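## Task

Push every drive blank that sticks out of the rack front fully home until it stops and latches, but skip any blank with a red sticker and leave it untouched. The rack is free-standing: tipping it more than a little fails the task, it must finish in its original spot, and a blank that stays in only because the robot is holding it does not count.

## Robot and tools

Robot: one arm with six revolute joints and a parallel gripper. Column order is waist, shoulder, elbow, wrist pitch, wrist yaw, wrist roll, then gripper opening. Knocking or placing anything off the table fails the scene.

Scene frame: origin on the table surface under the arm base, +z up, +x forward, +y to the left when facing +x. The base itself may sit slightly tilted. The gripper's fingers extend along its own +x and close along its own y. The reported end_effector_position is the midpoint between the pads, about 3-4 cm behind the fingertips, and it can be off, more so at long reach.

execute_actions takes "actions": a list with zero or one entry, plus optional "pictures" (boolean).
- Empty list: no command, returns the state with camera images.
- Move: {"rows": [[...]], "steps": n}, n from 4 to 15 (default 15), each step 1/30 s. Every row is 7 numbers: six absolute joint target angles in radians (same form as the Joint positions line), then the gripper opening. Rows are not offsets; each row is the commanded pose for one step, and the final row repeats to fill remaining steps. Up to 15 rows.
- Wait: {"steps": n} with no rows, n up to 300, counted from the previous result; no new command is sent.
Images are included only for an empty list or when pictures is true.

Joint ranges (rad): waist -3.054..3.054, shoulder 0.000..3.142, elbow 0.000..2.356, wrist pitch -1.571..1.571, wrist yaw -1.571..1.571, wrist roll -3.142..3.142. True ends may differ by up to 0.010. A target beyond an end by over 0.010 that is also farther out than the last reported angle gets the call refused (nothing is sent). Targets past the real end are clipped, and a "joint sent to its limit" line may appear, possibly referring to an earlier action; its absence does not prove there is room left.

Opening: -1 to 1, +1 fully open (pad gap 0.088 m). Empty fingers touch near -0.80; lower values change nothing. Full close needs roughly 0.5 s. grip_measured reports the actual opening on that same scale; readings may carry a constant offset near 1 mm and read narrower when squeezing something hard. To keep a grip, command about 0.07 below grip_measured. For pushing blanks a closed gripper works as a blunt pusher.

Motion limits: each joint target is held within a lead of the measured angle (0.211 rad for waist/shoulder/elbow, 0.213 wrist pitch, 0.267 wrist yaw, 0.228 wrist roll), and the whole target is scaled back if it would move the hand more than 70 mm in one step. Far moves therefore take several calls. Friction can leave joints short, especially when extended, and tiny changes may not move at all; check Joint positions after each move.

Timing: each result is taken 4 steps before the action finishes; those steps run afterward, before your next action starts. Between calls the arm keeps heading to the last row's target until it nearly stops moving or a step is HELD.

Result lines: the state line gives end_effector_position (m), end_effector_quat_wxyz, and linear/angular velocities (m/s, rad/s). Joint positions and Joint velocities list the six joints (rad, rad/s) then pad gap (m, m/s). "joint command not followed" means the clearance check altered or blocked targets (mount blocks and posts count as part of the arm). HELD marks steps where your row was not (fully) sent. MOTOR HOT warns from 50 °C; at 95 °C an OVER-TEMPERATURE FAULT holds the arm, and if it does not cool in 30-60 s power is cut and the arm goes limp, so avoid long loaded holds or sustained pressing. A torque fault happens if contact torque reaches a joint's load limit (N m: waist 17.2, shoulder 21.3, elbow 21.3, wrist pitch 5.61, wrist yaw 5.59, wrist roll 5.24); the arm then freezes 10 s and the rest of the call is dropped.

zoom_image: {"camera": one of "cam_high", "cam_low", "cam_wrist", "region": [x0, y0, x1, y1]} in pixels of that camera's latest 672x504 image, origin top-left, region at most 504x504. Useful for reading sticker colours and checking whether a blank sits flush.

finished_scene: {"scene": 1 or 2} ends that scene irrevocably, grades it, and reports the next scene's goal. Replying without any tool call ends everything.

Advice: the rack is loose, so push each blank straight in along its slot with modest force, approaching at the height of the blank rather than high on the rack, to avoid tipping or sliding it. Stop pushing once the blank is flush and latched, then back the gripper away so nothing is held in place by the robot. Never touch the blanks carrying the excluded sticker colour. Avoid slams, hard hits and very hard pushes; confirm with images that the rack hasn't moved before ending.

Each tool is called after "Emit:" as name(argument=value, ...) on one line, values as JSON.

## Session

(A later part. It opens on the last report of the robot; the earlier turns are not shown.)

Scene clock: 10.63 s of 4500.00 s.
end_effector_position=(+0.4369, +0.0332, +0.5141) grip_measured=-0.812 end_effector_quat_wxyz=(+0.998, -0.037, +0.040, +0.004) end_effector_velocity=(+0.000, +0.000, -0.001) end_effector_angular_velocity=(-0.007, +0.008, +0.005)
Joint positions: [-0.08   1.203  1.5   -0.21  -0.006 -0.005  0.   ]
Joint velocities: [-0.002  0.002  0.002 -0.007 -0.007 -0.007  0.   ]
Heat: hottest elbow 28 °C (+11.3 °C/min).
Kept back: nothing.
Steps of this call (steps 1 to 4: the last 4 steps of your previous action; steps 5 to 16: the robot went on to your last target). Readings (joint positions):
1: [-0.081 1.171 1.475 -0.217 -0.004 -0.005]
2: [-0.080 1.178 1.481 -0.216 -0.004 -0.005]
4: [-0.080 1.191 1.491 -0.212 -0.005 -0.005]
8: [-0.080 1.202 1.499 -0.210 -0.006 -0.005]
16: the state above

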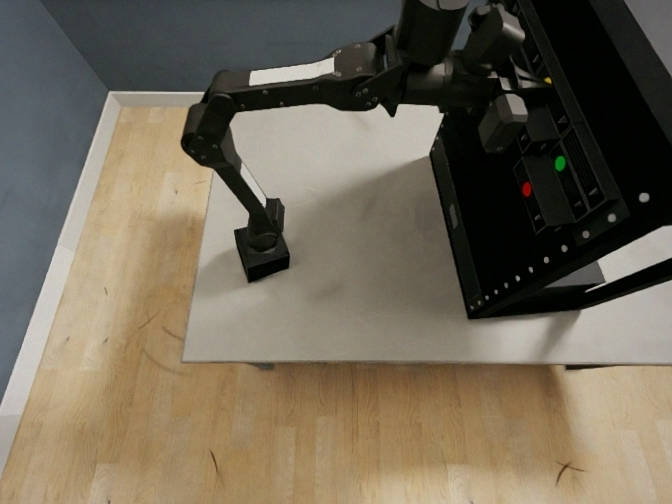

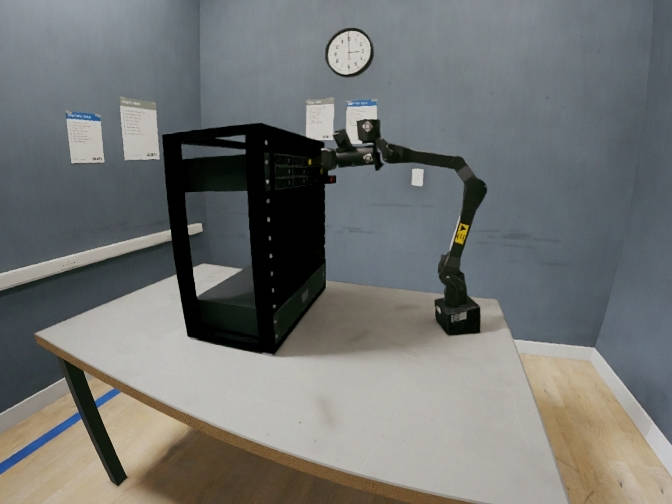

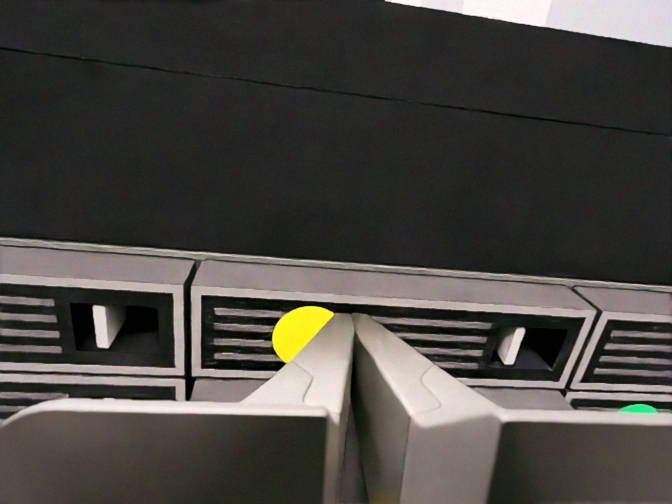

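Emit:
execute_actions(actions=[{"rows":[[-0.085,1.245,1.53,-0.196,0,0,-1]],"steps":10}])

Emit:
execute_actions(actions=[{"rows":[[-0.085,1.17,1.48,-0.215,0,0,-1],[-0.085,1.14,1.455,-0.225,0,0,-1],[-0.085,1.11,1.43,-0.235,0,0,-1],[-0.085,1.08,1.41,-0.245,0,0,-1],[-0.085,1.05,1.39,-0.255,0,0,-1],[-0.085,1.02,1.37,-0.265,0,0,-1],[-0.085,0.99,1.35,-0.27,0,0,-1],[-0.085,0.99,1.35,-0.27,0,0,-1],[-0.085,0.99,1.35,-0.27,0,0,-1],[-0.085,0.99,1.3,-0.23,0,0,-1],[-0.085,0.99,1.24,-0.185,0,0,-1]]}])

Emit:
execute_actions(actions=[{"steps":16}], pictures=true)

Scene clock: 11.03 s of 4500.00 s.
end_effector_position=(+0.4378, +0.0332, +0.5134) grip_measured=-0.812 end_effector_quat_wxyz=(+0.998, -0.037, +0.042, +0.004) end_effector_velocity=(+0.002, +0.004, -0.007) end_effector_angular_velocity=(+0.009, +0.029, +0.022)
Joint positions: [-0.08   1.207  1.504 -0.214 -0.006 -0.005  0.   ]
Joint velocities: [ 0.002  0.007  0.002 -0.022 -0.022  0.007  0.   ]
Heat: hottest elbow 28 °C (+10.9 °C/min).
Steps of this call (steps 1 to 6: the robot went on to your last target; steps 7 to 12: the first 6 steps of this action). Readings (joint positions):
7: [-0.080 1.205 1.501 -0.211 -0.006 -0.005]
8: [-0.080 1.206 1.502 -0.213 -0.006 -0.005]
10: [-0.080 1.206 1.504 -0.214 -0.006 -0.005]
12: the state above

Scene clock: 11.53 s of 4500.00 s.
end_effector_position=(+0.3861, +0.0324, +0.5161) grip_measured=-0.812 end_effector_quat_wxyz=(+0.999, -0.037, +0.028, +0.004) end_effector_velocity=(-0.112, +0.000, +0.001) end_effector_angular_velocity=(-0.006, -0.436, +0.036)
Joint positions: [-0.082  1.018  1.361 -0.232 -0.005 -0.005  0.   ]
Joint velocities: [-0.002 -0.549 -0.72   0.608 -0.007 -0.007  0.   ]
Heat: hottest elbow 28 °C (+10.4 °C/min).
Steps of this call (steps 1 to 4: the last 4 steps of your previous action; steps 5 to 15: the first 11 steps of this action). Readings (joint positions):
5: [-0.080 1.202 1.504 -0.215 -0.006 -0.005]
6: [-0.080 1.196 1.501 -0.214 -0.006 -0.005]
8: [-0.081 1.174 1.479 -0.217 -0.006 -0.005]
12: [-0.082 1.078 1.406 -0.254 -0.005 -0.005]
15: the state above

Scene clock: 12.07 s of 4500.00 s.
end_effector_position=(+0.3871, +0.0303, +0.4862) grip_measured=-0.812 end_effector_quat_wxyz=(+0.998, -0.037, +0.047, +0.003) end_effector_velocity=(+0.000, -0.002, -0.008) end_effector_angular_velocity=(-0.022, +0.022, +0.001)
Joint positions: [-0.082  0.993  1.254 -0.187 -0.005 -0.005  0.   ]
Joint velocities: [-0.007 -0.002 -0.017 -0.007 -0.007 -0.022  0.   ]
Heat: hottest elbow 28 °C (+9.9 °C/min).
Kept back: nothing.
Steps of this call (steps 1 to 4: the last 4 steps of your previous action; steps 5 to 16: the robot went on to your last target). Readings (joint positions):
1: [-0.082 1.002 1.340 -0.220 -0.005 -0.005]
2: [-0.082 0.992 1.321 -0.214 -0.005 -0.005]
4: [-0.082 0.989 1.292 -0.203 -0.005 -0.005]
8: [-0.082 0.993 1.258 -0.196 -0.005 -0.005]
16: the state above

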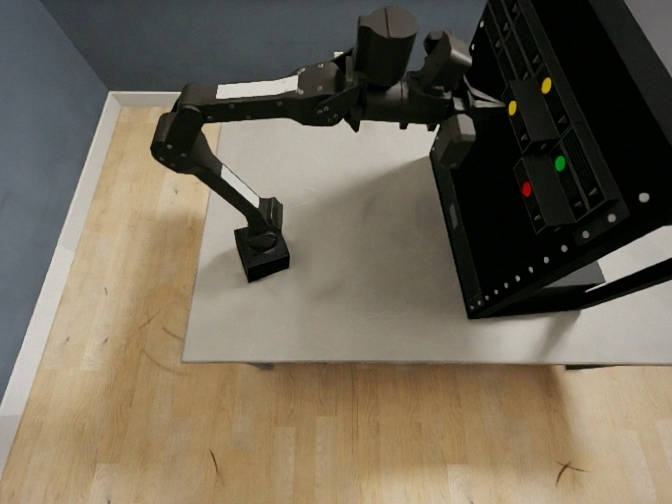

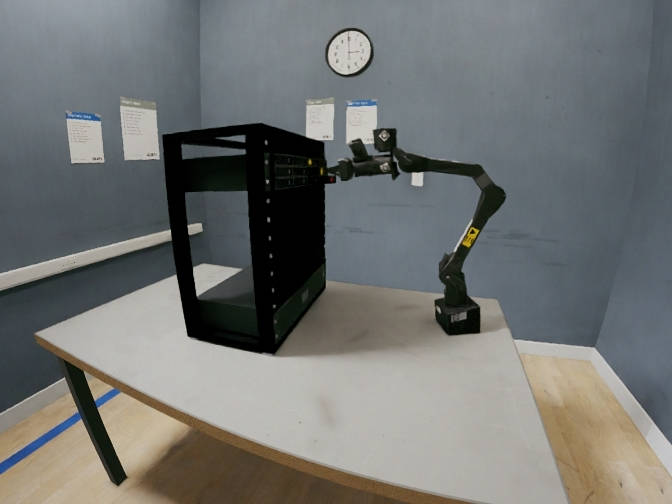

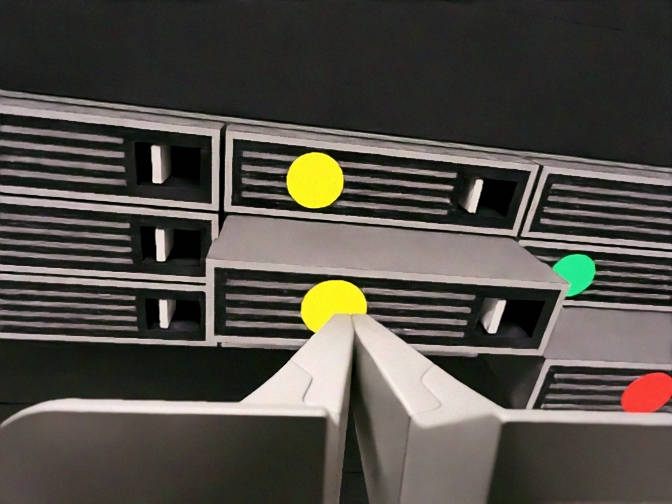

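Emit:
execute_actions(actions=[{"rows":[[-0.085,1.0,1.272,-0.18,0,0,-1],[-0.085,1.008,1.277,-0.177,0,0,-1],[-0.085,1.016,1.282,-0.174,0,0,-1],[-0.085,1.024,1.287,-0.171,0,0,-1],[-0.085,1.032,1.292,-0.168,0,0,-1],[-0.085,1.04,1.297,-0.165,0,0,-1],[-0.085,1.048,1.302,-0.162,0,0,-1],[-0.085,1.056,1.307,-0.159,0,0,-1],[-0.085,1.064,1.312,-0.156,0,0,-1],[-0.085,1.072,1.317,-0.153,0,0,-1],[-0.085,1.08,1.322,-0.15,0,0,-1],[-0.085,1.088,1.327,-0.147,0,0,-1],[-0.085,1.096,1.332,-0.144,0,0,-1],[-0.085,1.104,1.337,-0.141,0,0,-1],[-0.085,1.112,1.342,-0.138,0,0,-1]]}])

Emit:
execute_actions(actions=[{"rows":[[-0.085,1.12,1.348,-0.136,0,0,-1],[-0.085,1.128,1.353,-0.134,0,0,-1],[-0.085,1.136,1.359,-0.132,0,0,-1],[-0.085,1.144,1.364,-0.13,0,0,-1],[-0.085,1.152,1.37,-0.128,0,0,-1],[-0.085,1.16,1.375,-0.126,0,0,-1],[-0.085,1.168,1.381,-0.124,0,0,-1],[-0.085,1.176,1.386,-0.122,0,0,-1],[-0.085,1.184,1.392,-0.12,0,0,-1],[-0.085,1.192,1.397,-0.118,0,0,-1],[-0.085,1.2,1.403,-0.116,0,0,-1],[-0.085,1.208,1.408,-0.114,0,0,-1],[-0.085,1.216,1.412,-0.112,0,0,-1]]}])

Emit:
execute_actions(actions=[{"steps":16}], pictures=true)

Scene clock: 12.77 s of 4500.00 s.
end_effector_position=(+0.4015, +0.0305, +0.4888) grip_measured=-0.812 end_effector_quat_wxyz=(+0.998, -0.037, +0.043, +0.003) end_effector_velocity=(+0.053, -0.000, -0.008) end_effector_angular_velocity=(+0.007, +0.047, +0.001)
Joint positions: [-0.082  1.046  1.289 -0.162 -0.005 -0.005  0.   ]
Joint velocities: [-0.002  0.198  0.129  0.022 -0.007  0.007  0.   ]
Heat: hottest elbow 29 °C (+14.1 °C/min).
Steps of this call (steps 1 to 10: the robot went on to your last target; steps 11 to 21: the first 11 steps of this action). Readings (joint positions):
11: [-0.082 0.993 1.254 -0.186 -0.005 -0.005]
12: [-0.082 0.994 1.254 -0.185 -0.005 -0.005]
14: [-0.082 0.998 1.256 -0.180 -0.005 -0.005]
18: [-0.082 1.023 1.275 -0.170 -0.005 -0.005]
21: the state above

Scene clock: 13.27 s of 4500.00 s.
end_effector_position=(+0.4308, +0.0323, +0.4890) grip_measured=-0.812 end_effector_quat_wxyz=(+0.998, -0.037, +0.044, +0.006) end_effector_velocity=(+0.057, -0.001, -0.003) end_effector_angular_velocity=(-0.008, +0.017, -0.000)
Joint positions: [-0.078  1.153  1.364 -0.132 -0.007 -0.005  0.   ]
Joint velocities: [-0.007  0.208  0.154  0.037 -0.007 -0.007  0.   ]
Heat: hottest elbow 29 °C (+13.6 °C/min).
Steps of this call (steps 1 to 4: the last 4 steps of your previous action; steps 5 to 15: the first 11 steps of this action). Readings (joint positions):
5: [-0.081 1.076 1.309 -0.154 -0.005 -0.005]
6: [-0.081 1.084 1.315 -0.151 -0.005 -0.005]
8: [-0.080 1.100 1.326 -0.146 -0.005 -0.005]
12: [-0.079 1.131 1.348 -0.137 -0.006 -0.005]
15: the state above

Scene clock: 13.80 s of 4500.00 s.
end_effector_position=(+0.4379, +0.0325, +0.4891) grip_measured=-0.812 end_effector_quat_wxyz=(+0.998, -0.037, +0.045, +0.006) end_effector_velocity=(-0.001, +0.000, -0.002) end_effector_angular_velocity=(-0.022, +0.007, +0.006)
Joint positions: [-0.078  1.179  1.385 -0.128 -0.008 -0.005  0.   ]
Joint velocities: [-0.002 -0.002 -0.002 -0.007 -0.007 -0.022  0.   ]
Heat: hottest elbow 29 °C (+13.0 °C/min).
Kept back: nothing.
Steps of this call (steps 1 to 4: the last 4 steps of your previous action; steps 5 to 16: the robot went on to your last target). Readings (joint positions):
1: [-0.078 1.160 1.370 -0.130 -0.007 -0.005]
2: [-0.078 1.168 1.375 -0.127 -0.007 -0.005]
4: [-0.078 1.176 1.382 -0.126 -0.008 -0.005]
8: [-0.078 1.179 1.385 -0.128 -0.008 -0.005]
16: the state above

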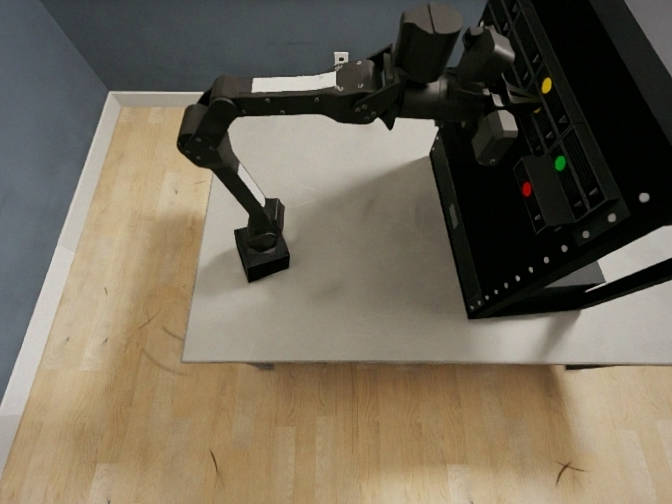

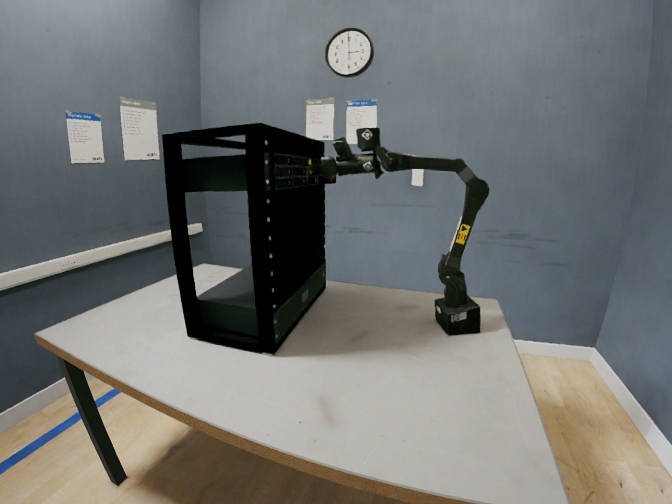

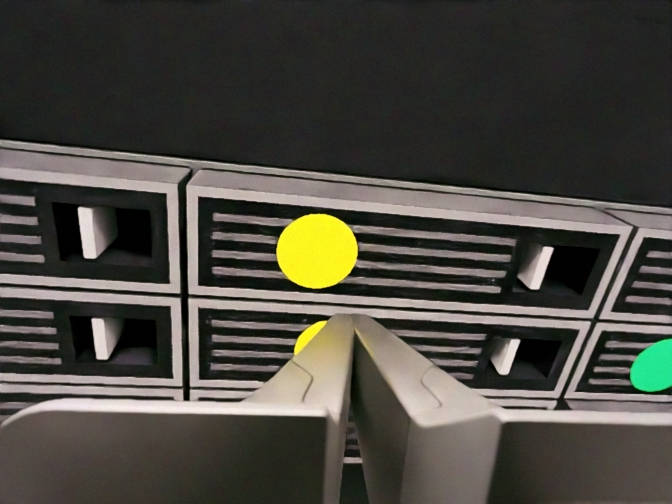

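Emit:
execute_actions(actions=[{"rows":[[-0.05,0.9,1.22,-0.22,0,0,-1]]}], pictures=true)

Scene clock: 14.23 s of 4500.00 s.
end_effector_position=(+0.3594, +0.0394, +0.5090) grip_measured=-0.812 end_effector_quat_wxyz=(+0.999, -0.035, +0.016, +0.017) end_effector_velocity=(-0.044, +0.002, -0.002) end_effector_angular_velocity=(-0.006, +0.003, +0.015)
Joint positions: [-0.055  0.907  1.252 -0.209 -0.004 -0.005  0.   ]
Joint velocities: [ 0.007 -0.154 -0.076 -0.081 -0.007 -0.007  0.   ]
Heat: hottest elbow 29 °C (+12.6 °C/min).
Steps of this call (steps 1 to 2: the robot went on to your last target; steps 3 to 13: the first 11 steps of this action). Readings (joint positions):
3: [-0.076 1.157 1.370 -0.127 -0.006 -0.005]
4: [-0.073 1.127 1.343 -0.150 -0.004 -0.005]
6: [-0.064 1.052 1.286 -0.192 -0.004 -0.005]
10: [-0.057 0.943 1.257 -0.203 -0.004 -0.005]
13: the state above

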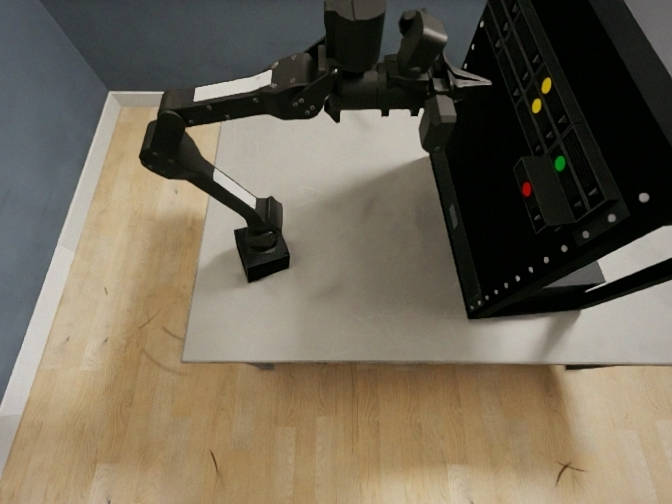

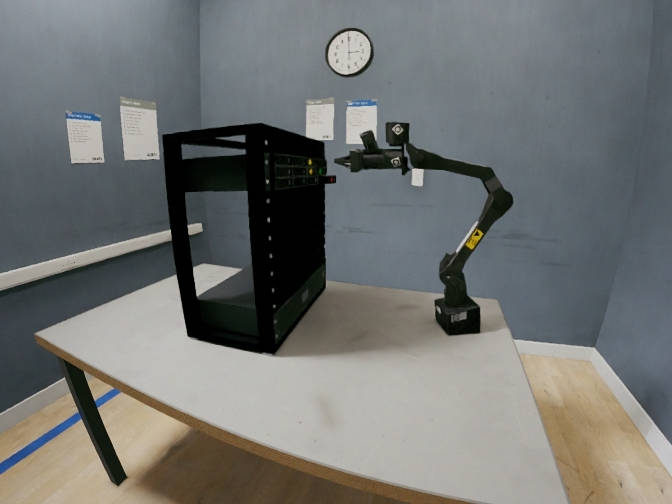

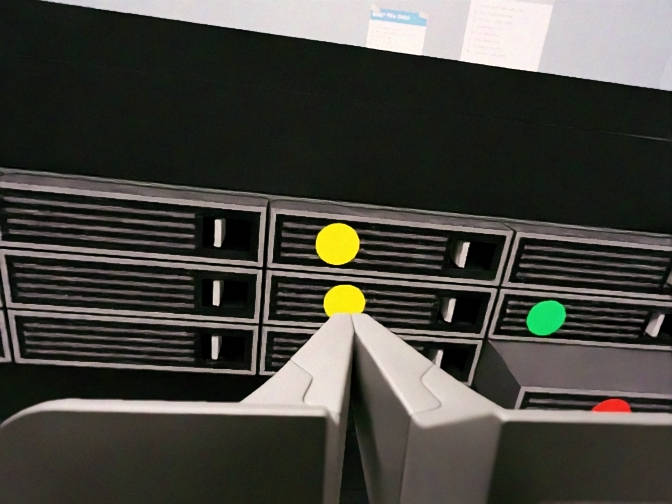

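Emit:
finished_scene(scene=2)

The scene is finished: the task was done.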